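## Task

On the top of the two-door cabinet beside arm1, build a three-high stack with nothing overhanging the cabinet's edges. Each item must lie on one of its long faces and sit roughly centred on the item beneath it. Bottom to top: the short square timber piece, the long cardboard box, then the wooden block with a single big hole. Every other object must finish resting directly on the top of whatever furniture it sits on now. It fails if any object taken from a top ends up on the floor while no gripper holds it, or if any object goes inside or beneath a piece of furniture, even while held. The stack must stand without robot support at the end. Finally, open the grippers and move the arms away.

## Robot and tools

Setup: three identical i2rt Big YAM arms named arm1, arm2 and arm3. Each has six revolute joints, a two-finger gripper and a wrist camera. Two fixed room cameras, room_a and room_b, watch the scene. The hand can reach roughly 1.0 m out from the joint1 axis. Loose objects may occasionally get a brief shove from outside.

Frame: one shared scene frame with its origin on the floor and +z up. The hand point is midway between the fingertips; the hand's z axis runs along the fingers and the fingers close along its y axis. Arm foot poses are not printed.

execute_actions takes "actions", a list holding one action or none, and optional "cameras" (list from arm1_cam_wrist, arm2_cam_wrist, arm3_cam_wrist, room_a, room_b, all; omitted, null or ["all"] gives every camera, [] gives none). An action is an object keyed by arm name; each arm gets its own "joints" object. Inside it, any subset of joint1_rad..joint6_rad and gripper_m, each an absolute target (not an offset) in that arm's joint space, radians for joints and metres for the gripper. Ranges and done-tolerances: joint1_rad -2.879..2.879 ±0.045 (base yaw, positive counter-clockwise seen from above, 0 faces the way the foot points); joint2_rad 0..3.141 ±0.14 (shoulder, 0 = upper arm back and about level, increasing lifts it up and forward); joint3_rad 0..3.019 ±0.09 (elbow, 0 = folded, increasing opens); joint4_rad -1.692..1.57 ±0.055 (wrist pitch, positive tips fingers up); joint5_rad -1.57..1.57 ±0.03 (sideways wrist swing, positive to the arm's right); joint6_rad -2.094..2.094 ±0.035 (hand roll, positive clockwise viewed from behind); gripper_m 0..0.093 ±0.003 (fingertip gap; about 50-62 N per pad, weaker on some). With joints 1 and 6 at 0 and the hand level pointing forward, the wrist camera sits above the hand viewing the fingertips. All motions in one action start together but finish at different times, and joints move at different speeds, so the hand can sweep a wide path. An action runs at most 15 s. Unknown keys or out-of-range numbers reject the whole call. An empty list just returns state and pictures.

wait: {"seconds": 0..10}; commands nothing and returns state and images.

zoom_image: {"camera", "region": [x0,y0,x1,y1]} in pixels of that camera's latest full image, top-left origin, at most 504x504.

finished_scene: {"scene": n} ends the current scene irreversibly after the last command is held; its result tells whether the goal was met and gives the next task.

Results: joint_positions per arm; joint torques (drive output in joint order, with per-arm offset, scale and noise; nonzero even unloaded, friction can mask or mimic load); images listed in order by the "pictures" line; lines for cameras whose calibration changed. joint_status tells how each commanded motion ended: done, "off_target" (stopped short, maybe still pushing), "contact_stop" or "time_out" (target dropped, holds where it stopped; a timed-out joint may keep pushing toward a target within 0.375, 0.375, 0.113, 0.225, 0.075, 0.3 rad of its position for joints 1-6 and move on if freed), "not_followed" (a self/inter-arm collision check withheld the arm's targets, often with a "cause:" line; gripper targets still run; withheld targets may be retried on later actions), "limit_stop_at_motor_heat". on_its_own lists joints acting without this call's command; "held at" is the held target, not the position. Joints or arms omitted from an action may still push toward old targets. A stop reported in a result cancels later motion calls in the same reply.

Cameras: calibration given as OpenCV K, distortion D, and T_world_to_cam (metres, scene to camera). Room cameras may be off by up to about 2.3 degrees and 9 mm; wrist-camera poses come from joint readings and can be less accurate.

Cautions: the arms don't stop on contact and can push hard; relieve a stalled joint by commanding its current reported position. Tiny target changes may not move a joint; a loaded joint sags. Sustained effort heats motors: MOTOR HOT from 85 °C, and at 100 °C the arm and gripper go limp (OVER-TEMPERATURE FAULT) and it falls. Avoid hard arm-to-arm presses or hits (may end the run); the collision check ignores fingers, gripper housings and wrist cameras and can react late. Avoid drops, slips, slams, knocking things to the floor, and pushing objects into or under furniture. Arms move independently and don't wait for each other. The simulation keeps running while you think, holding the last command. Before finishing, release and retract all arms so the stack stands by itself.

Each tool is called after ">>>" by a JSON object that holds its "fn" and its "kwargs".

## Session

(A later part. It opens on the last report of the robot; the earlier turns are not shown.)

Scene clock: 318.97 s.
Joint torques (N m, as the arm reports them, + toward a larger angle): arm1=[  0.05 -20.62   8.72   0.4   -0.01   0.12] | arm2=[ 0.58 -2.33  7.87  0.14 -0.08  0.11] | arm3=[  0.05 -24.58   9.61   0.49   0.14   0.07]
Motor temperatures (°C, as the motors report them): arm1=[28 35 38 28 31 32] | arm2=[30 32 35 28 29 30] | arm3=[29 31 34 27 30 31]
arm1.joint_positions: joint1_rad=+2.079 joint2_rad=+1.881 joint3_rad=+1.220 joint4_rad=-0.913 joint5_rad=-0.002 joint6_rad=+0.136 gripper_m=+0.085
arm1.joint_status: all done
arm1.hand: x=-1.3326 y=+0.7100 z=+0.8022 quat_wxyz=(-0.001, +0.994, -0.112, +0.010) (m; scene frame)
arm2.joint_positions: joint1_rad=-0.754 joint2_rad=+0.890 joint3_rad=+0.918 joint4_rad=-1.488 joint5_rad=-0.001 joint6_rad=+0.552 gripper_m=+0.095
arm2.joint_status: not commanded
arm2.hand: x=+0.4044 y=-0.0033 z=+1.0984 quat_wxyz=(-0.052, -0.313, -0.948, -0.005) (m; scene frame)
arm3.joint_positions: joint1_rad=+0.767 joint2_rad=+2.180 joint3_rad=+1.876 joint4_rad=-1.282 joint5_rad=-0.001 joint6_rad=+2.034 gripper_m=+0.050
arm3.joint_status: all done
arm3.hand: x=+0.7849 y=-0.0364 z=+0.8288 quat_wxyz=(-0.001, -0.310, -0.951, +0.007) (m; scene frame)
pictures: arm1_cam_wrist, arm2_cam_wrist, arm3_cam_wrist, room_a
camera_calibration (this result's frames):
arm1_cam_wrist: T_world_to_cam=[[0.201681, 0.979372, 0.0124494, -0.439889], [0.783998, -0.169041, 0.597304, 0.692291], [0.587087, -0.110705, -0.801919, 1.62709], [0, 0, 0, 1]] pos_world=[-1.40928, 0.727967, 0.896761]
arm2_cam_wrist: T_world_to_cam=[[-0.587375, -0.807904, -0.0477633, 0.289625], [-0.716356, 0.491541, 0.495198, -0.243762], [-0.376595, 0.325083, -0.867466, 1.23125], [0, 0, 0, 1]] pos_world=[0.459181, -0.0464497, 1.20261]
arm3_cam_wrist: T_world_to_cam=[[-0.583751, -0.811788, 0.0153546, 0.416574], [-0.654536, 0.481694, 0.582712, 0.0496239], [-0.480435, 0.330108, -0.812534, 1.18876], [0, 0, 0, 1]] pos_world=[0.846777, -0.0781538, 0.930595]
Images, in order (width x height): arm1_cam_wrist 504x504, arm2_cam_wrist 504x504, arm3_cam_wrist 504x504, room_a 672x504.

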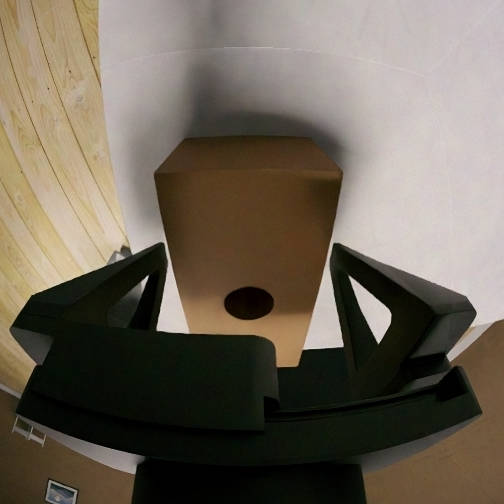

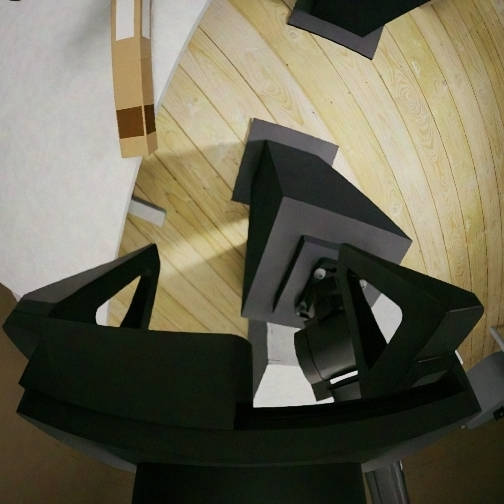

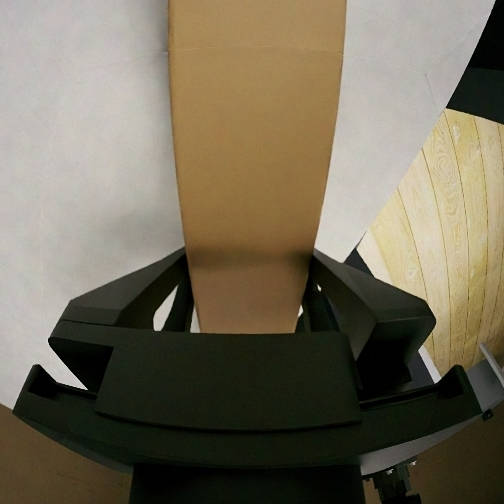

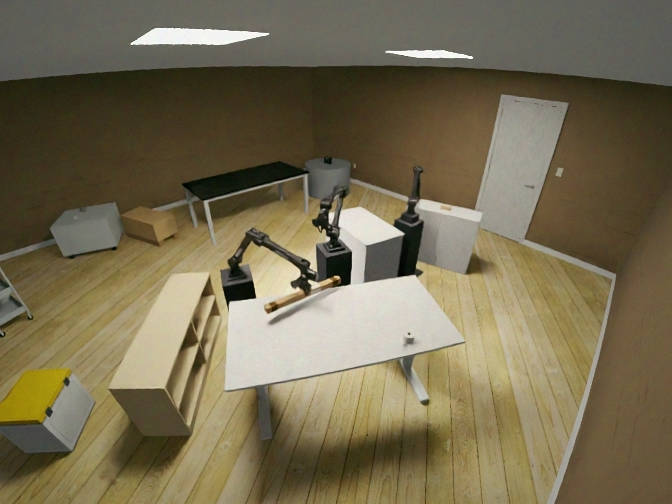

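>>> {"fn": "execute_actions", "kwargs": {"actions": [{"arm1": {"joints": {"joint2_rad": 1.68, "joint4_rad": -1.1, "gripper_m": 0.093}}, "arm3": {"joints": {"joint2_rad": 2.218, "joint3_rad": 1.865, "joint4_rad": -1.175}}}], "cameras": ["arm1_cam_wrist", "arm3_cam_wrist", "room_a"]}}

>>> {"fn": "zoom_image", "kwargs": {"camera": "room_a", "region": [220, 230, 380, 350]}}

Scene clock: 346.27 s.
Joint torques (N m, as the arm reports them, + toward a larger angle): arm1=[  0.1  -17.45   9.62  -0.16  -0.02   0.12] | arm2=[ 0.28 -2.57  7.8   0.15 -0.08  0.16] | arm3=[ -0.01 -22.07   7.97   0.71   0.12   0.08]
Motor temperatures (°C, as the motors report them): arm1=[28 35 37 28 31 32] | arm2=[30 31 35 28 29 30] | arm3=[29 32 34 27 30 31]
arm1.joint_positions: joint1_rad=+2.079 joint2_rad=+1.675 joint3_rad=+1.220 joint4_rad=-1.093 joint5_rad=-0.002 joint6_rad=+0.136 gripper_m=+0.093
arm1.joint_status: all done
arm1.hand: x=-1.3090 y=+0.7077 z=+0.8993 quat_wxyz=(+0.000, +0.994, -0.111, -0.004) (m; scene frame)
arm2.joint_positions: joint1_rad=-0.754 joint2_rad=+0.890 joint3_rad=+0.918 joint4_rad=-1.488 joint5_rad=-0.001 joint6_rad=+0.552 gripper_m=+0.095
arm2.joint_status: not commanded
arm2.hand: x=+0.4044 y=-0.0033 z=+1.0984 quat_wxyz=(-0.052, -0.313, -0.948, -0.005) (m; scene frame)
arm3.joint_positions: joint1_rad=+0.767 joint2_rad=+2.200 joint3_rad=+1.864 joint4_rad=-1.188 joint5_rad=-0.001 joint6_rad=+2.034 gripper_m=+0.050
arm3.joint_status: all done
arm3.hand: x=+0.7877 y=-0.0198 z=+0.8121 quat_wxyz=(+0.004, -0.310, -0.950, -0.024) (m; scene frame)
pictures: arm1_cam_wrist, arm3_cam_wrist, room_a
camera_calibration (this result's frames):
arm1_cam_wrist: T_world_to_cam=[[0.201909, 0.97936, 0.00936004, -0.440523], [0.799614, -0.170356, 0.575844, 0.656054], [0.565553, -0.108784, -0.817506, 1.67536], [0, 0, 0, 1]] pos_world=[-1.38315, 0.725444, 0.995955]
arm3_cam_wrist: T_world_to_cam=[[-0.583629, -0.811011, -0.040478, 0.477199], [-0.660708, 0.445306, 0.604291, 0.0398178], [-0.472062, 0.379426, -0.795735, 1.15181], [0, 0, 0, 1]] pos_world=[0.848541, -0.0677439, 0.911789]
Images, in order (width x height): arm1_cam_wrist 504x504, arm3_cam_wrist 504x504, room_a 672x504.

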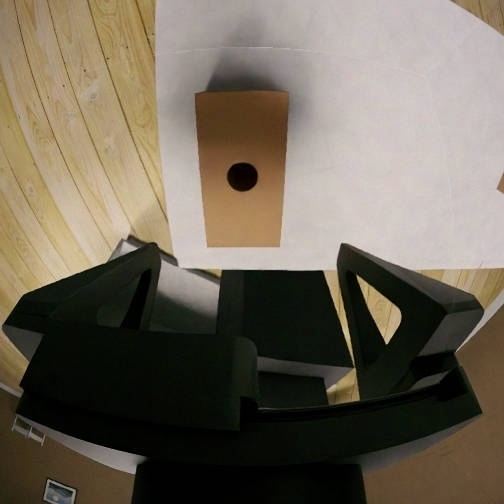

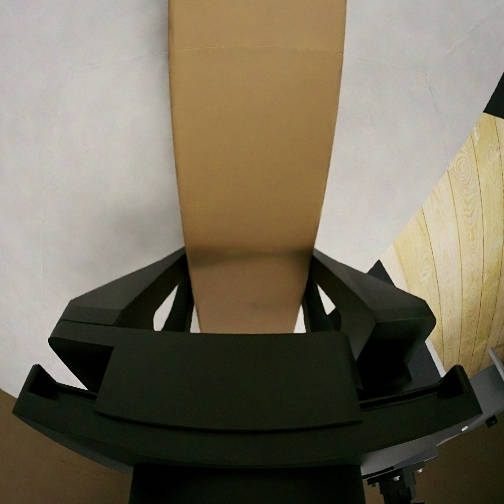

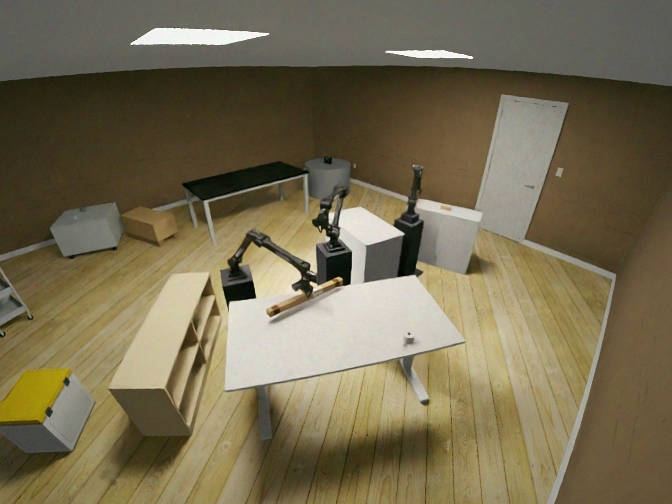

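Region (220, 230, 380, 350) of room_a's 672x504 image, scaled by 3.150, with more detail than that image has; it fills the top 378 rows of this view, and the rest is white.

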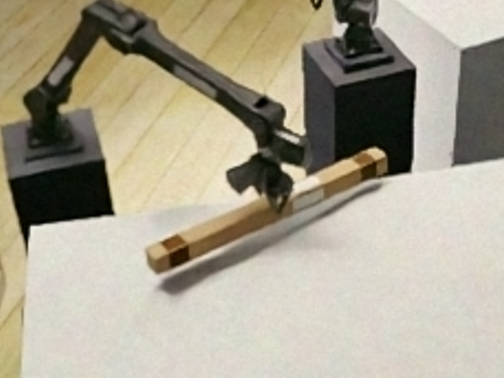

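>>> {"fn": "execute_actions", "kwargs": {"actions": [{"arm1": {"joints": {"joint1_rad": 1.36, "joint2_rad": 1.75, "joint3_rad": 1.55, "joint4_rad": -1.2, "joint6_rad": 0}}, "arm3": {"joints": {"joint2_rad": 2.25}}}], "cameras": ["arm1_cam_wrist", "arm3_cam_wrist", "room_a"]}}

>>> {"fn": "zoom_image", "kwargs": {"camera": "room_a", "region": [220, 230, 380, 350]}}

Scene clock: 352.93 s.
Joint torques (N m, as the arm reports them, + toward a larger angle): arm1=[ -0.2  -20.45  11.36   0.07  -0.14  -0.14] | arm2=[ 0.63 -2.88  7.76  0.2  -0.04  0.13] | arm3=[  0.12 -22.73   7.87   0.43   0.15   0.06]
Motor temperatures (°C, as the motors report them): arm1=[28 35 38 28 31 32] | arm2=[30 31 35 28 29 30] | arm3=[29 32 34 27 30 31]
arm1.joint_positions: joint1_rad=+1.359 joint2_rad=+1.756 joint3_rad=+1.528 joint4_rad=-1.193 joint5_rad=+0.001 joint6_rad=+0.014 gripper_m=+0.093
arm1.joint_status: all done
arm1.hand: x=-1.2262 y=+1.0762 z=+0.9751 quat_wxyz=(-0.033, +0.915, -0.398, -0.061) (m; scene frame)
arm2.joint_positions: joint1_rad=-0.754 joint2_rad=+0.890 joint3_rad=+0.918 joint4_rad=-1.488 joint5_rad=-0.001 joint6_rad=+0.552 gripper_m=+0.095
arm2.joint_status: not commanded
arm2.hand: x=+0.4044 y=-0.0033 z=+1.0984 quat_wxyz=(-0.052, -0.313, -0.948, -0.005) (m; scene frame)
arm3.joint_positions: joint1_rad=+0.767 joint2_rad=+2.236 joint3_rad=+1.864 joint4_rad=-1.186 joint5_rad=-0.001 joint6_rad=+2.035 gripper_m=+0.050
arm3.joint_status: all done
arm3.hand: x=+0.7871 y=-0.0236 z=+0.7886 quat_wxyz=(+0.001, -0.311, -0.950, -0.006) (m; scene frame)
pictures: arm1_cam_wrist, arm3_cam_wrist, room_a
camera_calibration (this result's frames):
arm1_cam_wrist: T_world_to_cam=[[0.718925, 0.694668, 0.0241325, 0.107123], [0.60782, -0.645129, 0.462994, 0.994749], [0.337195, -0.31819, -0.886033, 1.74276], [0, 0, 0, 1]] pos_world=[-1.26929, 1.12185, 1.08099]
arm3_cam_wrist: T_world_to_cam=[[-0.584388, -0.811421, -0.00930824, 0.448799], [-0.656873, 0.466285, 0.592534, 0.0620137], [-0.476454, 0.352384, -0.805492, 1.14478], [0, 0, 0, 1]] pos_world=[0.848442, -0.0681522, 0.889542]
Images, in order (width x height): arm1_cam_wrist 504x504, arm3_cam_wrist 504x504, room_a 672x504.

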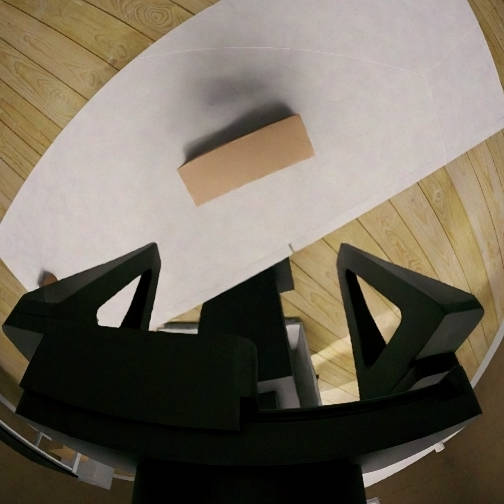

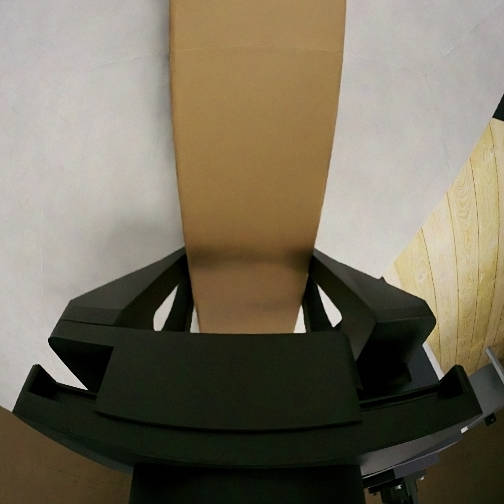

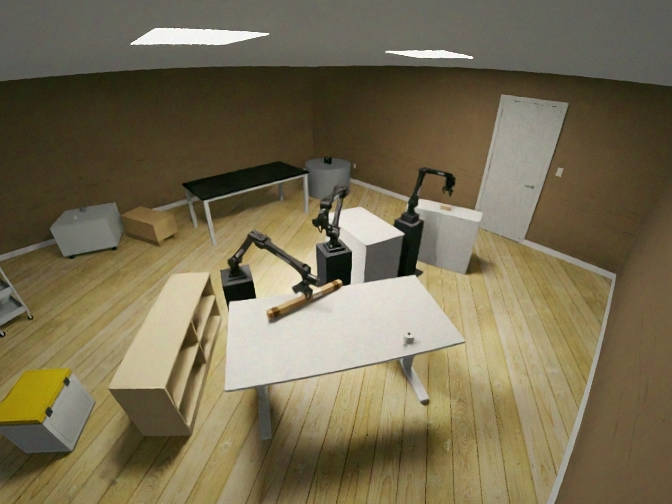

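Region (220, 230, 380, 350) of room_a's 672x504 image, scaled by 3.150, with more detail than that image has; it fills the top 378 rows of this view, and the rest is white.

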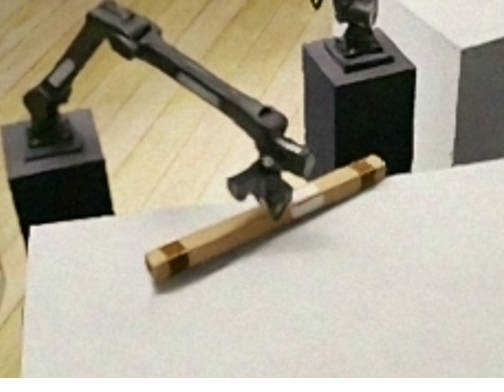

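>>> {"fn": "execute_actions", "kwargs": {"actions": [{"arm1": {"joints": {"joint1_rad": -2.03, "joint2_rad": 1.5, "joint3_rad": 1.42, "joint4_rad": -0.9}}, "arm3": {"joints": {"joint2_rad": 2.26, "gripper_m": 0.093}}}], "cameras": ["arm1_cam_wrist", "arm3_cam_wrist", "room_b"]}}

Scene clock: 366.73 s.
Joint torques (N m, as the arm reports them, + toward a larger angle): arm1=[  1.58 -18.01  11.48   1.25  -0.13  -0.12] | arm2=[ 0.94 -2.96  7.81  0.12 -0.04  0.13] | arm3=[ -0.19 -22.29   7.72   0.42   0.15   0.06]
Motor temperatures (°C, as the motors report them): arm1=[28 35 39 28 31 32] | arm2=[30 31 35 28 29 30] | arm3=[29 32 34 27 30 31]
arm1.joint_positions: joint1_rad=-2.038 joint2_rad=+1.517 joint3_rad=+1.407 joint4_rad=-0.905 joint5_rad=+0.001 joint6_rad=+0.011 gripper_m=+0.093
arm1.joint_status: all done
arm1.hand: x=-0.5550 y=+0.1599 z=+1.0864 quat_wxyz=(-0.244, -0.493, -0.824, +0.134) (m; scene frame)
arm2.joint_positions: joint1_rad=-0.754 joint2_rad=+0.890 joint3_rad=+0.918 joint4_rad=-1.488 joint5_rad=-0.001 joint6_rad=+0.552 gripper_m=+0.095
arm2.joint_status: not commanded
arm2.hand: x=+0.4044 y=-0.0033 z=+1.0984 quat_wxyz=(-0.052, -0.313, -0.948, -0.005) (m; scene frame)
arm3.joint_positions: joint1_rad=+0.767 joint2_rad=+2.236 joint3_rad=+1.864 joint4_rad=-1.186 joint5_rad=-0.001 joint6_rad=+2.035 gripper_m=+0.093
arm3.joint_status: all done
arm3.hand: x=+0.7871 y=-0.0236 z=+0.7886 quat_wxyz=(+0.001, -0.311, -0.950, -0.006) (m; scene frame)
pictures: arm1_cam_wrist, arm3_cam_wrist, room_b
camera_calibration (this result's frames):
arm1_cam_wrist: T_world_to_cam=[[-0.872522, -0.488572, -0.00125416, -0.408077], [-0.487842, 0.871072, 0.0569577, -0.465286], [-0.0267355, 0.0503087, -0.998376, 1.18456], [0, 0, 0, 1]] pos_world=[-0.551373, 0.146329, 1.20863]
arm3_cam_wrist: T_world_to_cam=[[-0.584388, -0.811421, -0.00930824, 0.448799], [-0.656873, 0.466285, 0.592534, 0.0620137], [-0.476454, 0.352384, -0.805492, 1.14478], [0, 0, 0, 1]] pos_world=[0.848442, -0.0681522, 0.889542]
Images, in order (width x height): arm1_cam_wrist 504x504, arm3_cam_wrist 504x504, room_b 672x504.

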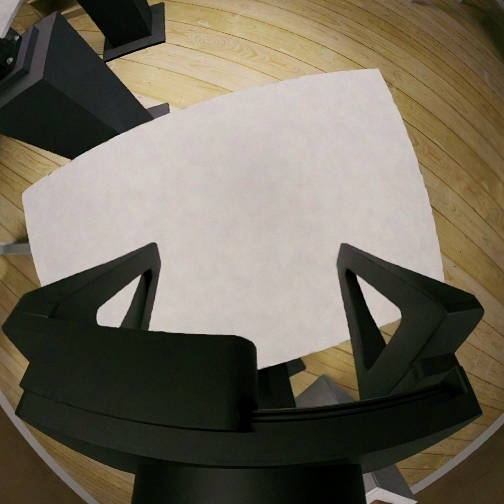

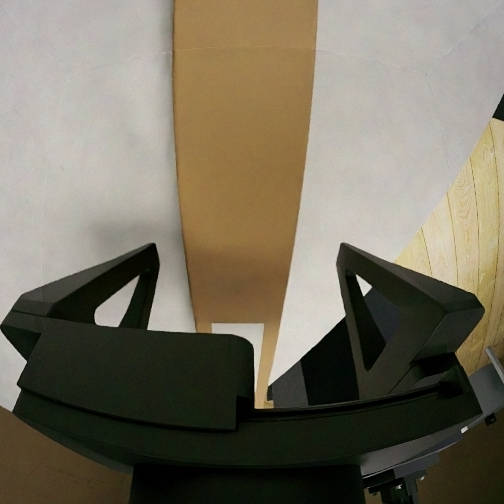

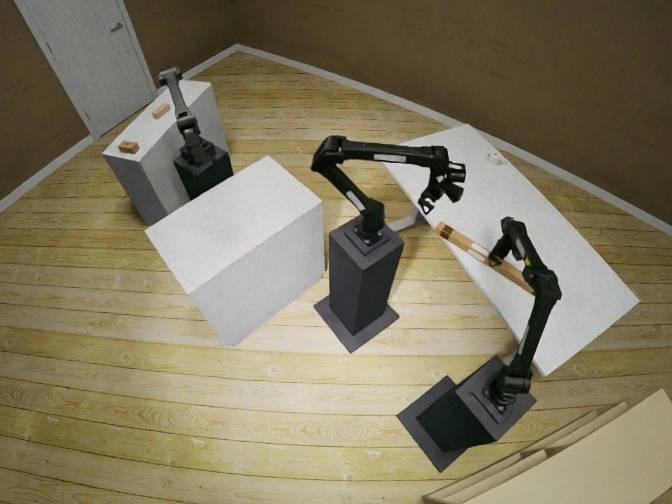

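>>> {"fn": "execute_actions", "kwargs": {"actions": [{"arm1": {"joints": {"joint2_rad": 1.85, "joint3_rad": 1.5, "joint4_rad": -0.65}}, "arm2": {"joints": {"joint1_rad": -0.725, "joint2_rad": 2.10, "joint3_rad": 1.77, "joint4_rad": -1.185, "joint6_rad": 0.565}}, "arm3": {"joints": {"joint1_rad": -0.7, "joint2_rad": 1.2}}}], "cameras": ["arm1_cam_wrist", "arm2_cam_wrist", "room_b"]}}

Scene clock: 393.90 s.
Joint torques (N m, as the arm reports them, + toward a larger angle): arm1=[  1.44 -22.03  11.71   1.53  -0.13  -0.12] | arm2=[  0.3  -21.95  11.89   0.64  -0.07   0.14] | arm3=[ 0.38 -7.32  9.03  1.52 -0.09 -0.03]
Motor temperatures (°C, as the motors report them): arm1=[28 35 40 28 31 32] | arm2=[30 31 35 28 29 30] | arm3=[29 32 34 27 30 31]
arm1.joint_positions: joint1_rad=-2.038 joint2_rad=+1.856 joint3_rad=+1.475 joint4_rad=-0.662 joint5_rad=+0.001 joint6_rad=+0.011 gripper_m=+0.093
arm1.joint_status: all done
arm1.hand: x=-0.5073 y=+0.0786 z=+0.9459 quat_wxyz=(-0.232, -0.495, -0.828, +0.127) (m; scene frame)
arm2.joint_positions: joint1_rad=-0.735 joint2_rad=+2.103 joint3_rad=+1.720 joint4_rad=-1.192 joint5_rad=-0.001 joint6_rad=+0.557 gripper_m=+0.095
arm2.joint_status: all done
arm2.hand: x=+0.7825 y=-0.0275 z=+0.8946 quat_wxyz=(+0.005, -0.308, -0.951, +0.008) (m; scene frame)
arm3.joint_positions: joint1_rad=-0.702 joint2_rad=+1.201 joint3_rad=+1.854 joint4_rad=-1.168 joint5_rad=+0.003 joint6_rad=+2.035 gripper_m=+0.093
arm3.joint_status: all done
arm3.hand: x=+1.1397 y=-0.7140 z=+1.4056 quat_wxyz=(-0.280, -0.750, -0.429, -0.419) (m; scene frame)
pictures: arm1_cam_wrist, arm2_cam_wrist, room_b
camera_calibration (this result's frames):
arm1_cam_wrist: T_world_to_cam=[[-0.872336, -0.488905, -0.00130989, -0.406174], [-0.487228, 0.869117, 0.0851115, -0.389385], [-0.040473, 0.0748841, -0.996371, 1.03893], [0, 0, 0, 1]] pos_world=[-0.501991, 0.0620415, 1.06777]
arm2_cam_wrist: T_world_to_cam=[[-0.579699, -0.814742, 0.0120381, 0.422765], [-0.660108, 0.478234, 0.579267, 0.0202771], [-0.47771, 0.327854, -0.815049, 1.237], [0, 0, 0, 1]] pos_world=[0.84939, -0.0708089, 0.991383]
Images, in order (width x height): arm1_cam_wrist 504x504, arm2_cam_wrist 504x504, room_b 672x504.

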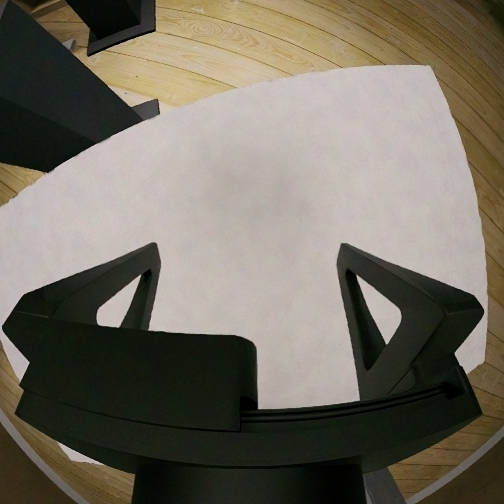

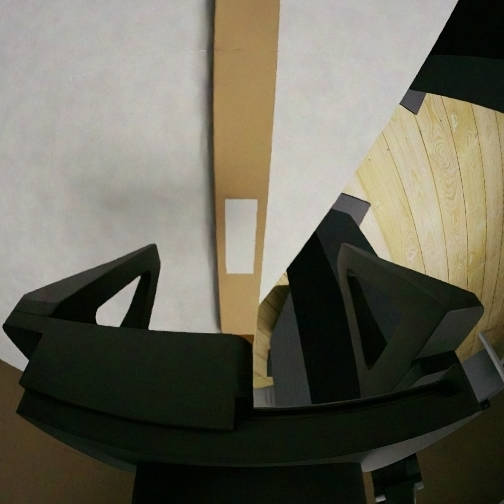

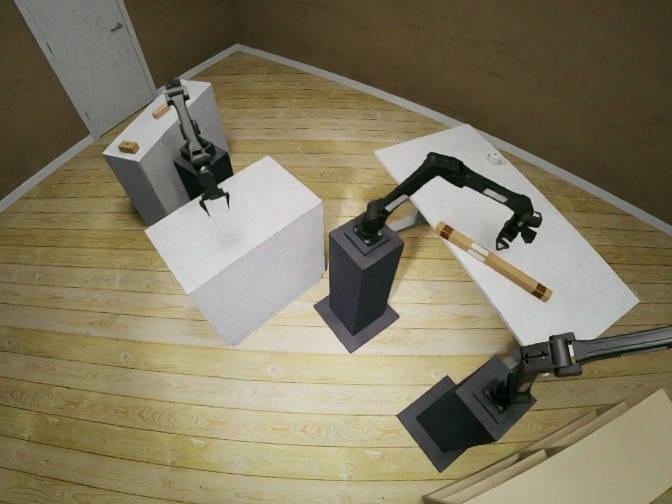

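>>> {"fn": "execute_actions", "kwargs": {"actions": [{"arm1": {"joints": {"joint1_rad": -2.0, "joint2_rad": 0.8, "joint3_rad": 0.9, "joint4_rad": -1.6, "joint6_rad": 1.27}}, "arm2": {"joints": {"joint1_rad": -0.75, "joint2_rad": 2.32, "joint3_rad": 1.795, "joint4_rad": -0.98}}, "arm3": {"joints": {"joint2_rad": 0.9, "joint3_rad": 0.8, "joint4_rad": -0.8, "joint6_rad": 0}}}], "cameras": ["arm2_cam_wrist", "room_a"]}}

Scene clock: 419.90 s.
Joint torques (N m, as the arm reports them, + toward a larger angle): arm1=[ 0.56 -2.64  9.77 -0.04 -0.06  0.11] | arm2=[ -0.77 -23.82   9.29   1.06  -0.07   0.13] | arm3=[ 0.91 -4.66  9.51  1.99 -0.19 -0.23]
Motor temperatures (°C, as the motors report them): arm1=[28 36 40 28 31 32] | arm2=[30 33 38 28 29 30] | arm3=[29 30 34 27 30 31]
arm1.joint_positions: joint1_rad=-2.001 joint2_rad=+0.794 joint3_rad=+0.898 joint4_rad=-1.594 joint5_rad=+0.001 joint6_rad=+1.256 gripper_m=+0.093
arm1.joint_status: all done
arm1.hand: x=-0.7304 y=+0.4906 z=+1.0648 quat_wxyz=(-0.043, -0.908, -0.416, -0.012) (m; scene frame)
arm2.joint_positions: joint1_rad=-0.740 joint2_rad=+2.324 joint3_rad=+1.772 joint4_rad=-0.997 joint5_rad=-0.001 joint6_rad=+0.557 gripper_m=+0.095
arm2.joint_status: all done
arm2.hand: x=+0.8164 y=-0.0346 z=+0.7751 quat_wxyz=(-0.008, -0.310, -0.951, +0.005) (m; scene frame)
arm3.joint_positions: joint1_rad=-0.702 joint2_rad=+0.907 joint3_rad=+0.797 joint4_rad=-0.813 joint5_rad=+0.003 joint6_rad=+0.017 gripper_m=+0.093
arm3.joint_status: all done
arm3.hand: x=+1.0444 y=-0.7075 z=+1.0191 quat_wxyz=(-0.318, -0.040, -0.947, +0.009) (m; scene frame)
pictures: arm2_cam_wrist, room_a
camera_calibration (this result's frames):
arm2_cam_wrist: T_world_to_cam=[[-0.583235, -0.812301, -0.00192459, 0.451842], [-0.673317, 0.482116, 0.560542, 0.14072], [-0.454401, 0.328224, -0.828123, 1.14923], [0, 0, 0, 1]] pos_world=[0.880489, -0.0780157, 0.873692]
Images, in order (width x height): arm2_cam_wrist 504x504, room_a 672x504.

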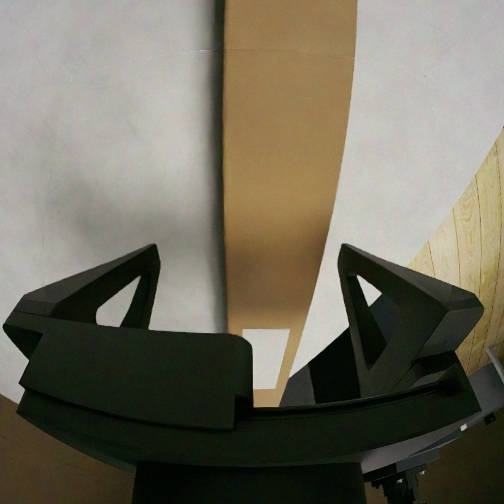

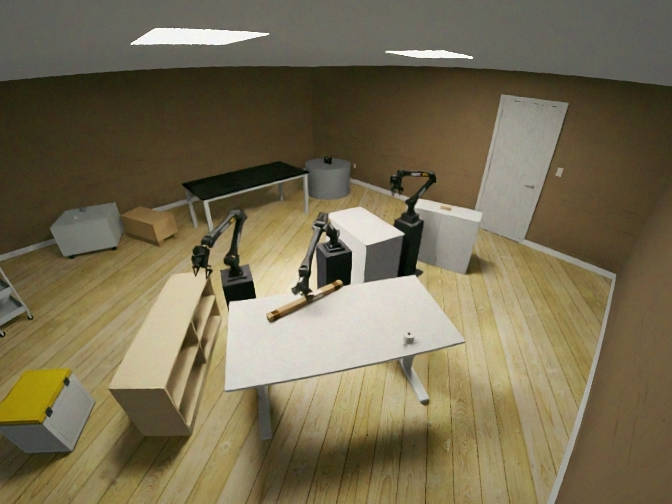

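>>> {"fn": "execute_actions", "kwargs": {"actions": [{"arm2": {"joints": {"joint1_rad": -0.765, "joint2_rad": 2.38}}}], "cameras": ["arm2_cam_wrist"]}}

Scene clock: 425.83 s.
Joint torques (N m, as the arm reports them, + toward a larger angle): arm1=[ 0.54 -2.63  9.76 -0.05 -0.06  0.12] | arm2=[ -0.61 -21.93   9.18   0.94  -0.05   0.14] | arm3=[ 0.75 -4.63  9.47  2.04 -0.16 -0.23]
Motor temperatures (°C, as the motors report them): arm1=[28 35 40 28 31 32] | arm2=[30 34 37 28 29 30] | arm3=[29 30 35 27 30 31]
arm1.joint_positions: joint1_rad=-2.001 joint2_rad=+0.794 joint3_rad=+0.898 joint4_rad=-1.594 joint5_rad=+0.001 joint6_rad=+1.256 gripper_m=+0.093
arm1.joint_status: not commanded
arm1.hand: x=-0.7304 y=+0.4906 z=+1.0648 quat_wxyz=(-0.043, -0.908, -0.416, -0.012) (m; scene frame)
arm2.joint_positions: joint1_rad=-0.759 joint2_rad=+2.359 joint3_rad=+1.772 joint4_rad=-0.996 joint5_rad=-0.001 joint6_rad=+0.557 gripper_m=+0.095
arm2.joint_status: all done
arm2.hand: x=+0.8073 y=-0.0472 z=+0.7530 quat_wxyz=(+0.008, -0.319, -0.948, +0.009) (m; scene frame)
arm3.joint_positions: joint1_rad=-0.702 joint2_rad=+0.907 joint3_rad=+0.797 joint4_rad=-0.813 joint5_rad=+0.003 joint6_rad=+0.017 gripper_m=+0.093
arm3.joint_status: not commanded
arm3.hand: x=+1.0444 y=-0.7075 z=+1.0191 quat_wxyz=(-0.318, -0.040, -0.947, +0.009) (m; scene frame)
pictures: arm2_cam_wrist
camera_calibration (this result's frames):
arm2_cam_wrist: T_world_to_cam=[[-0.599402, -0.800288, 0.0160015, 0.436354], [-0.643964, 0.493998, 0.584189, 0.112132], [-0.475424, 0.33986, -0.81146, 1.13599], [0, 0, 0, 1]] pos_world=[0.873839, -0.0922626, 0.849325]
Images, in order (width x height): arm2_cam_wrist 504x504.

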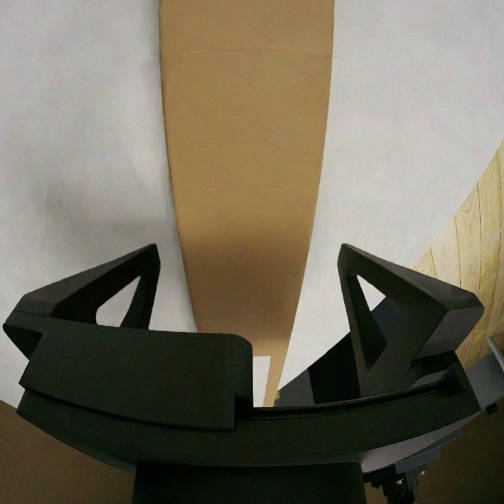

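>>> {"fn": "execute_actions", "kwargs": {"actions": [{"arm2": {"joints": {"gripper_m": 0.02}}}], "cameras": []}}

>>> {"fn": "execute_actions", "kwargs": {"actions": [{"arm2": {"joints": {"joint2_rad": 2.0, "joint3_rad": 1.85, "joint4_rad": -1.4}}}], "cameras": ["arm2_cam_wrist"]}}

Scene clock: 428.87 s.
Joint torques (N m, as the arm reports them, + toward a larger angle): arm1=[ 0.55 -2.59  9.76 -0.04 -0.06  0.12] | arm2=[ -0.59 -21.93   9.18   0.96  -0.05   0.12] | arm3=[ 0.26 -4.86  9.61  2.16 -0.14 -0.22]
Motor temperatures (°C, as the motors report them): arm1=[28 35 40 28 31 32] | arm2=[30 34 37 28 29 30] | arm3=[29 30 35 27 30 31]
arm1.joint_positions: joint1_rad=-2.001 joint2_rad=+0.794 joint3_rad=+0.898 joint4_rad=-1.594 joint5_rad=+0.001 joint6_rad=+1.256 gripper_m=+0.093
arm1.joint_status: not commanded
arm1.hand: x=-0.7304 y=+0.4906 z=+1.0648 quat_wxyz=(-0.043, -0.908, -0.416, -0.012) (m; scene frame)
arm2.joint_positions: joint1_rad=-0.759 joint2_rad=+2.359 joint3_rad=+1.772 joint4_rad=-0.995 joint5_rad=-0.001 joint6_rad=+0.559 gripper_m=+0.050
arm2.joint_status: gripper_m off_target (ended at +0.050, target +0.020)
arm2.hand: x=+0.8074 y=-0.0473 z=+0.7530 quat_wxyz=(+0.008, -0.320, -0.947, +0.009) (m; scene frame)
arm3.joint_positions: joint1_rad=-0.702 joint2_rad=+0.907 joint3_rad=+0.797 joint4_rad=-0.813 joint5_rad=+0.003 joint6_rad=+0.017 gripper_m=+0.093
arm3.joint_status: not commanded
arm3.hand: x=+1.0444 y=-0.7075 z=+1.0191 quat_wxyz=(-0.318, -0.040, -0.947, +0.009) (m; scene frame)
pictures: none
No camera images: the call's "cameras" was empty. Leave "cameras" out to get every camera's image.

Scene clock: 430.50 s.
Joint torques (N m, as the arm reports them, + toward a larger angle): arm1=[ 0.53 -2.63  9.78 -0.04 -0.06  0.12] | arm2=[ -0.56 -20.64   9.92  -0.34  -0.04   0.1 ] | arm3=[ 0.34 -5.05  9.67  2.18 -0.14 -0.21]
Motor temperatures (°C, as the motors report them): arm1=[28 35 40 28 31 32] | arm2=[30 34 37 28 29 30] | arm3=[29 30 35 27 30 31]
arm1.joint_positions: joint1_rad=-2.001 joint2_rad=+0.794 joint3_rad=+0.898 joint4_rad=-1.594 joint5_rad=+0.001 joint6_rad=+1.256 gripper_m=+0.093
arm1.joint_status: not commanded
arm1.hand: x=-0.7304 y=+0.4906 z=+1.0648 quat_wxyz=(-0.043, -0.908, -0.416, -0.012) (m; scene frame)
arm2.joint_positions: joint1_rad=-0.759 joint2_rad=+1.998 joint3_rad=+1.837 joint4_rad=-1.384 joint5_rad=-0.001 joint6_rad=+0.559 gripper_m=+0.050
arm2.joint_status: all done
arm2.hand: x=+0.7805 y=-0.0410 z=+1.0015 quat_wxyz=(-0.011, -0.320, -0.947, +0.005) (m; scene frame)
arm3.joint_positions: joint1_rad=-0.702 joint2_rad=+0.907 joint3_rad=+0.797 joint4_rad=-0.813 joint5_rad=+0.003 joint6_rad=+0.017 gripper_m=+0.093
arm3.joint_status: not commanded
arm3.hand: x=+1.0444 y=-0.7075 z=+1.0191 quat_wxyz=(-0.318, -0.040, -0.947, +0.009) (m; scene frame)
pictures: arm2_cam_wrist
camera_calibration (this result's frames):
arm2_cam_wrist: T_world_to_cam=[[-0.600083, -0.799927, -0.00416502, 0.442034], [-0.665588, 0.496404, 0.557293, -0.00946971], [-0.443726, 0.337194, -0.830305, 1.31679], [0, 0, 0, 1]] pos_world=[0.843247, -0.0857174, 1.10045]
Images, in order (width x height): arm2_cam_wrist 504x504.

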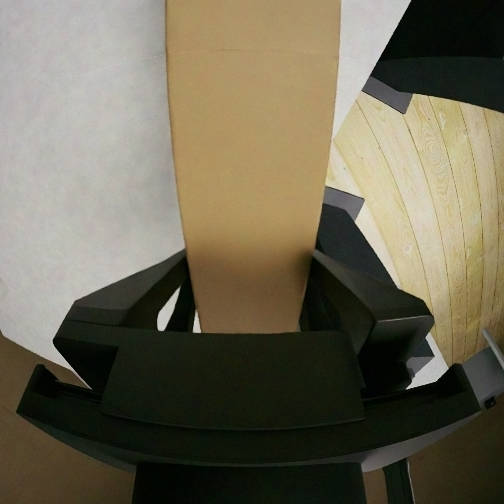

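>>> {"fn": "execute_actions", "kwargs": {"actions": [{"arm2": {"joints": {"joint1_rad": 2.326, "joint2_rad": 2.22, "joint3_rad": 2.02, "joint4_rad": -1.35, "joint6_rad": -0.99}}}], "cameras": ["arm2_cam_wrist", "room_a", "room_b"]}}

Scene clock: 440.40 s.
Joint torques (N m, as the arm reports them, + toward a larger angle): arm1=[ 0.54 -2.64  9.78 -0.04 -0.06  0.12] | arm2=[  0.99 -24.58  10.8    0.41  -0.15  -0.01] | arm3=[ 0.44 -5.05  9.51  2.12 -0.13 -0.23]
Motor temperatures (°C, as the motors report them): arm1=[28 34 39 28 31 32] | arm2=[31 34 37 28 29 30] | arm3=[29 30 35 27 30 31]
arm1.joint_positions: joint1_rad=-2.001 joint2_rad=+0.794 joint3_rad=+0.898 joint4_rad=-1.594 joint5_rad=+0.001 joint6_rad=+1.256 gripper_m=+0.093
arm1.joint_status: not commanded
arm1.hand: x=-0.7304 y=+0.4906 z=+1.0648 quat_wxyz=(-0.043, -0.908, -0.416, -0.012) (m; scene frame)
arm2.joint_positions: joint1_rad=+2.329 joint2_rad=+2.234 joint3_rad=+1.989 joint4_rad=-1.349 joint5_rad=-0.002 joint6_rad=-0.984 gripper_m=+0.050
arm2.joint_status: all done
arm2.hand: x=-0.5077 y=+0.1133 z=+0.9197 quat_wxyz=(+0.012, +0.913, +0.407, +0.002) (m; scene frame)
arm3.joint_positions: joint1_rad=-0.702 joint2_rad=+0.907 joint3_rad=+0.797 joint4_rad=-0.813 joint5_rad=+0.003 joint6_rad=+0.017 gripper_m=+0.093
arm3.joint_status: not commanded
arm3.hand: x=+1.0444 y=-0.7075 z=+1.0191 quat_wxyz=(-0.318, -0.040, -0.947, +0.009) (m; scene frame)
pictures: arm2_cam_wrist, room_a, room_b
camera_calibration (this result's frames):
arm2_cam_wrist: T_world_to_cam=[[-0.748204, 0.662805, -0.0296737, -0.425396], [0.531454, 0.625503, 0.571229, -0.317605], [0.397175, 0.411626, -0.820254, 1.03442], [0, 0, 0, 1]] pos_world=[-0.560335, 0.0548247, 1.01729]
Images, in order (width x height): arm2_cam_wrist 504x504, room_a 672x504, room_b 672x504.

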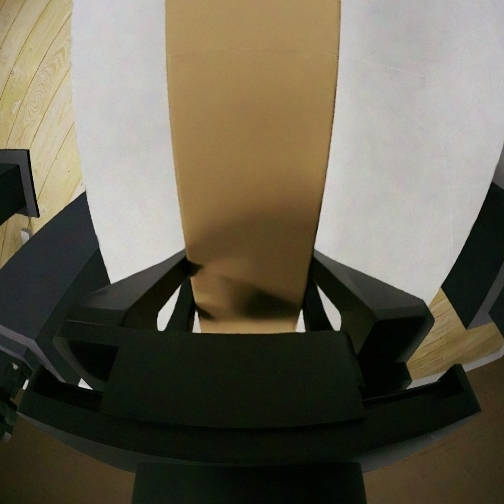

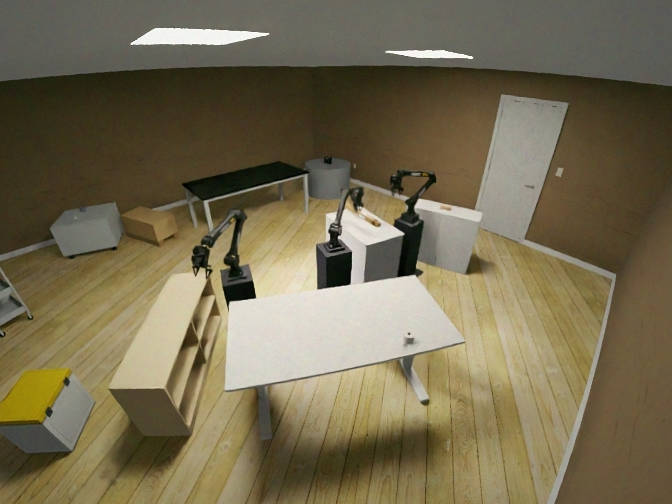

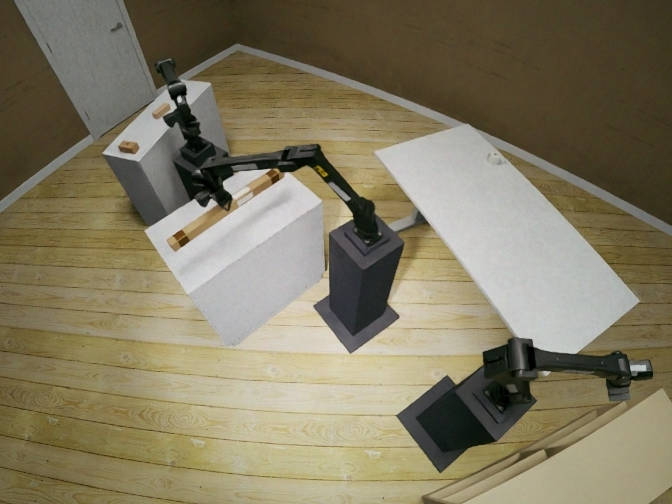

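>>> {"fn": "execute_actions", "kwargs": {"actions": [{"arm2": {"joints": {"joint2_rad": 2.34, "joint4_rad": -1.22}}}], "cameras": ["arm2_cam_wrist", "room_b"]}}

>>> {"fn": "zoom_image", "kwargs": {"camera": "room_b", "region": [140, 130, 340, 300]}}

Scene clock: 449.07 s.
Joint torques (N m, as the arm reports them, + toward a larger angle): arm1=[ 0.54 -2.61  9.76 -0.05 -0.06  0.12] | arm2=[  0.83 -24.12  10.7    0.88  -0.16  -0.02] | arm3=[ 0.4  -4.65  9.53  2.13 -0.17 -0.24]
Motor temperatures (°C, as the motors report them): arm1=[28 34 39 28 31 32] | arm2=[30 35 38 28 29 30] | arm3=[29 30 35 27 30 31]
arm1.joint_positions: joint1_rad=-2.001 joint2_rad=+0.794 joint3_rad=+0.898 joint4_rad=-1.594 joint5_rad=+0.001 joint6_rad=+1.256 gripper_m=+0.093
arm1.joint_status: not commanded
arm1.hand: x=-0.7304 y=+0.4906 z=+1.0648 quat_wxyz=(-0.043, -0.908, -0.416, -0.012) (m; scene frame)
arm2.joint_positions: joint1_rad=+2.329 joint2_rad=+2.343 joint3_rad=+1.989 joint4_rad=-1.236 joint5_rad=-0.002 joint6_rad=-0.984 gripper_m=+0.050
arm2.joint_status: all done
arm2.hand: x=-0.5233 y=+0.1145 z=+0.8472 quat_wxyz=(+0.011, +0.913, +0.407, +0.000) (m; scene frame)
arm3.joint_positions: joint1_rad=-0.702 joint2_rad=+0.907 joint3_rad=+0.797 joint4_rad=-0.813 joint5_rad=+0.003 joint6_rad=+0.017 gripper_m=+0.093
arm3.joint_status: not commanded
arm3.hand: x=+1.0444 y=-0.7075 z=+1.0191 quat_wxyz=(-0.318, -0.040, -0.947, +0.009) (m; scene frame)
pictures: arm2_cam_wrist, room_b
camera_calibration (this result's frames):
arm2_cam_wrist: T_world_to_cam=[[-0.748283, 0.662876, -0.0258455, -0.443257], [0.534081, 0.625087, 0.569231, -0.265544], [0.393486, 0.412142, -0.821771, 0.979992], [0, 0, 0, 1]] pos_world=[-0.575472, 0.0559169, 0.945029]
Images, in order (width x height): arm2_cam_wrist 504x504, room_b 672x504.

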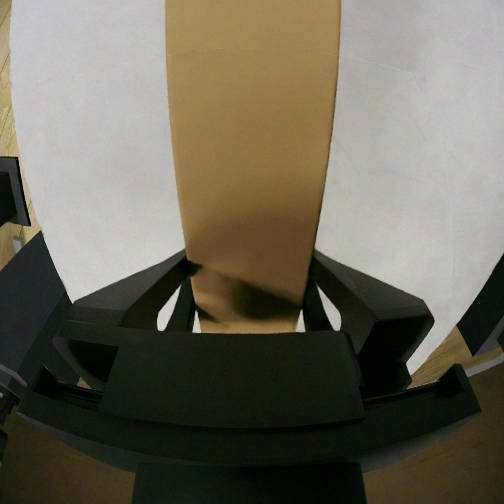

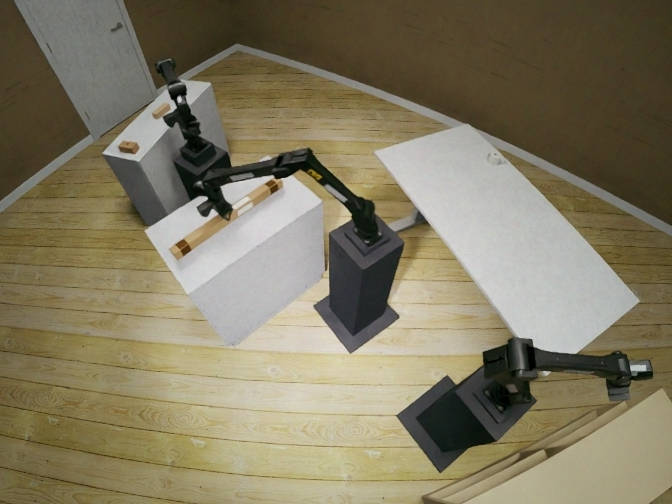

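Region (140, 130, 340, 300) of room_b's 672x504 image, scaled by 2.520, with more detail than that image has; it fills the top 428 rows of this view, and the rest is white.

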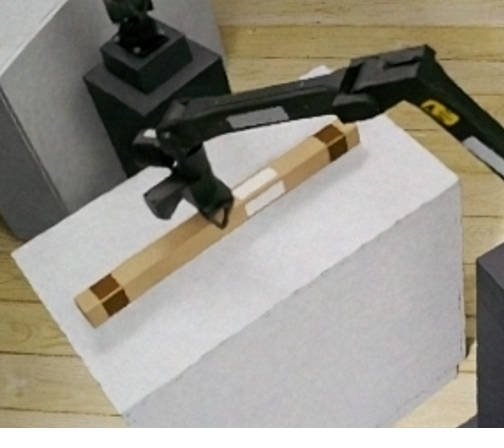

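>>> {"fn": "execute_actions", "kwargs": {"actions": [{"arm2": {"joints": {"joint2_rad": 2.405, "joint4_rad": -1.175}}}], "cameras": ["arm2_cam_wrist", "room_b"]}}

>>> {"fn": "zoom_image", "kwargs": {"camera": "room_b", "region": [140, 130, 340, 300]}}

Scene clock: 457.80 s.
Joint torques (N m, as the arm reports them, + toward a larger angle): arm1=[ 0.56 -2.64  9.77 -0.04 -0.06  0.12] | arm2=[  0.34 -23.07  10.42   0.9   -0.36   0.  ] | arm3=[ 0.53 -4.99  9.59  1.99 -0.15 -0.24]
Motor temperatures (°C, as the motors report them): arm1=[28 34 39 28 31 32] | arm2=[30 35 38 28 29 30] | arm3=[29 30 35 27 30 31]
arm1.joint_positions: joint1_rad=-2.001 joint2_rad=+0.794 joint3_rad=+0.898 joint4_rad=-1.594 joint5_rad=+0.001 joint6_rad=+1.256 gripper_m=+0.093
arm1.joint_status: not commanded
arm1.hand: x=-0.7304 y=+0.4906 z=+1.0648 quat_wxyz=(-0.043, -0.908, -0.416, -0.012) (m; scene frame)
arm2.joint_positions: joint1_rad=+2.329 joint2_rad=+2.389 joint3_rad=+1.989 joint4_rad=-1.191 joint5_rad=+0.003 joint6_rad=-0.985 gripper_m=+0.050
arm2.joint_status: all done
arm2.hand: x=-0.5267 y=+0.1154 z=+0.8164 quat_wxyz=(+0.009, +0.913, +0.408, +0.002) (m; scene frame)
arm3.joint_positions: joint1_rad=-0.702 joint2_rad=+0.907 joint3_rad=+0.797 joint4_rad=-0.813 joint5_rad=+0.003 joint6_rad=+0.017 gripper_m=+0.093
arm3.joint_status: not commanded
arm3.hand: x=+1.0444 y=-0.7075 z=+1.0191 quat_wxyz=(-0.318, -0.040, -0.947, +0.009) (m; scene frame)
pictures: arm2_cam_wrist, room_b
camera_calibration (this result's frames):
arm2_cam_wrist: T_world_to_cam=[[-0.749054, 0.66209, -0.0235549, -0.449416], [0.532457, 0.622789, 0.573256, -0.250663], [0.394217, 0.416858, -0.819037, 0.953243], [0, 0, 0, 1]] pos_world=[-0.578954, 0.0562968, 0.91385]
Images, in order (width x height): arm2_cam_wrist 504x504, room_b 672x504.

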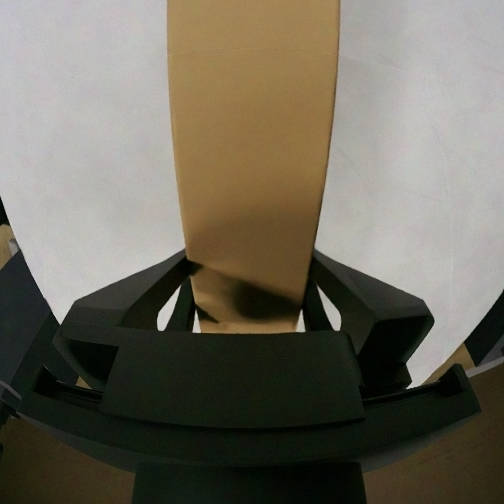

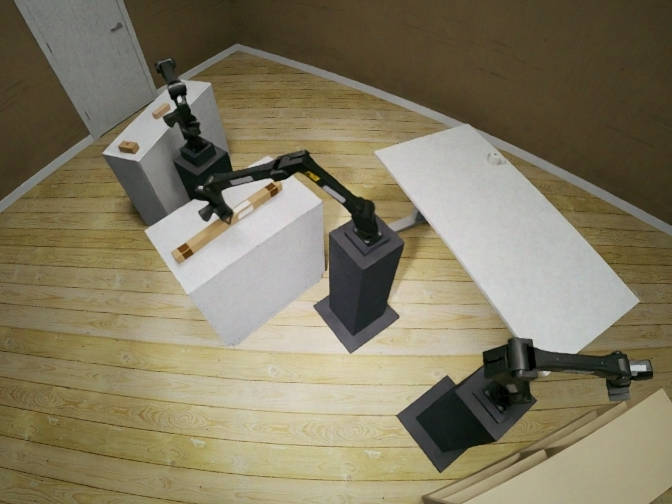

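Region (140, 130, 340, 300) of room_b's 672x504 image, scaled by 2.520, with more detail than that image has; it fills the top 428 rows of this view, and the rest is white.

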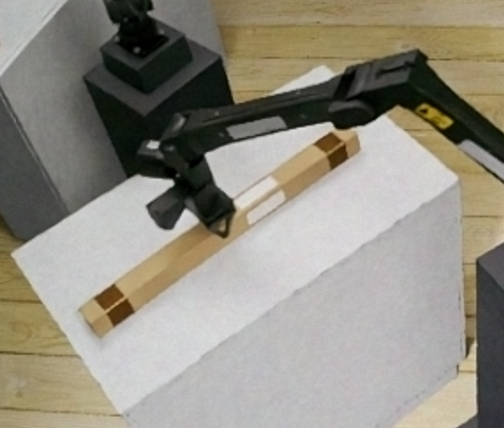

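>>> {"fn": "execute_actions", "kwargs": {"actions": [{"arm2": {"joints": {"gripper_m": 0.093}}}], "cameras": ["arm2_cam_wrist"]}}

>>> {"fn": "execute_actions", "kwargs": {"actions": [{"arm2": {"joints": {"joint2_rad": 2.2, "joint4_rad": -1.3}}}], "cameras": ["arm2_cam_wrist"]}}

Scene clock: 461.13 s.
Joint torques (N m, as the arm reports them, + toward a larger angle): arm1=[ 0.54 -2.63  9.76 -0.05 -0.06  0.12] | arm2=[  0.6  -23.17  10.34   0.96  -0.34  -0.01] | arm3=[ 0.24 -4.88  9.67  2.01 -0.18 -0.22]
Motor temperatures (°C, as the motors report them): arm1=[28 34 39 28 31 32] | arm2=[30 35 38 28 29 30] | arm3=[29 30 35 27 30 31]
arm1.joint_positions: joint1_rad=-2.001 joint2_rad=+0.794 joint3_rad=+0.898 joint4_rad=-1.594 joint5_rad=+0.001 joint6_rad=+1.256 gripper_m=+0.093
arm1.joint_status: not commanded
arm1.hand: x=-0.7304 y=+0.4906 z=+1.0648 quat_wxyz=(-0.043, -0.908, -0.416, -0.012) (m; scene frame)
arm2.joint_positions: joint1_rad=+2.329 joint2_rad=+2.389 joint3_rad=+1.989 joint4_rad=-1.191 joint5_rad=+0.003 joint6_rad=-0.985 gripper_m=+0.093
arm2.joint_status: all done
arm2.hand: x=-0.5267 y=+0.1154 z=+0.8164 quat_wxyz=(+0.009, +0.913, +0.408, +0.002) (m; scene frame)
arm3.joint_positions: joint1_rad=-0.702 joint2_rad=+0.907 joint3_rad=+0.797 joint4_rad=-0.813 joint5_rad=+0.003 joint6_rad=+0.017 gripper_m=+0.093
arm3.joint_status: not commanded
arm3.hand: x=+1.0444 y=-0.7075 z=+1.0191 quat_wxyz=(-0.318, -0.040, -0.947, +0.009) (m; scene frame)
pictures: arm2_cam_wrist
camera_calibration (this result's frames):
arm2_cam_wrist: T_world_to_cam=[[-0.749307, 0.661804, -0.0235535, -0.449517], [0.532223, 0.622995, 0.573251, -0.250806], [0.394053, 0.417005, -0.819041, 0.953143], [0, 0, 0, 1]] pos_world=[-0.578931, 0.0562773, 0.913851]
Images, in order (width x height): arm2_cam_wrist 504x504.

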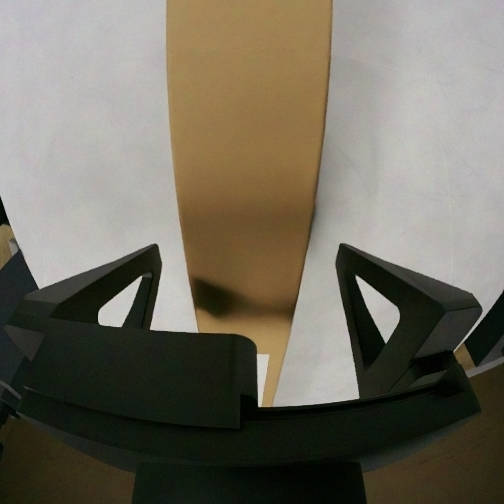

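Scene clock: 462.50 s.
Joint torques (N m, as the arm reports them, + toward a larger angle): arm1=[ 0.51 -2.66  9.77 -0.05 -0.06  0.12] | arm2=[  0.34 -21.25  10.72   0.1   -0.36   0.01] | arm3=[ 0.51 -4.62  9.52  2.11 -0.16 -0.27]
Motor temperatures (°C, as the motors report them): arm1=[28 34 39 28 31 32] | arm2=[30 35 38 28 29 30] | arm3=[29 30 35 27 30 31]
arm1.joint_positions: joint1_rad=-2.001 joint2_rad=+0.794 joint3_rad=+0.898 joint4_rad=-1.594 joint5_rad=+0.001 joint6_rad=+1.256 gripper_m=+0.093
arm1.joint_status: not commanded
arm1.hand: x=-0.7304 y=+0.4906 z=+1.0648 quat_wxyz=(-0.043, -0.908, -0.416, -0.012) (m; scene frame)
arm2.joint_positions: joint1_rad=+2.329 joint2_rad=+2.180 joint3_rad=+1.995 joint4_rad=-1.284 joint5_rad=+0.003 joint6_rad=-0.985 gripper_m=+0.093
arm2.joint_status: all done
arm2.hand: x=-0.5285 y=+0.1179 z=+0.9586 quat_wxyz=(-0.024, +0.912, +0.407, -0.050) (m; scene frame)
arm3.joint_positions: joint1_rad=-0.702 joint2_rad=+0.907 joint3_rad=+0.797 joint4_rad=-0.813 joint5_rad=+0.003 joint6_rad=+0.017 gripper_m=+0.093
arm3.joint_status: not commanded
arm3.hand: x=+1.0444 y=-0.7075 z=+1.0191 quat_wxyz=(-0.318, -0.040, -0.947, +0.009) (m; scene frame)
pictures: arm2_cam_wrist
camera_calibration (this result's frames):
arm2_cam_wrist: T_world_to_cam=[[-0.744739, 0.662722, 0.0785007, -0.544687], [0.599227, 0.612291, 0.515777, -0.241146], [0.293752, 0.431159, -0.853119, 1.0473], [0, 0, 0, 1]] pos_world=[-0.568794, 0.0570758, 1.0606]
Images, in order (width x height): arm2_cam_wrist 504x504.

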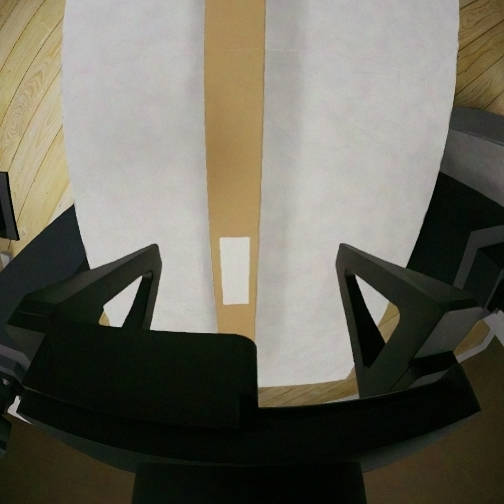

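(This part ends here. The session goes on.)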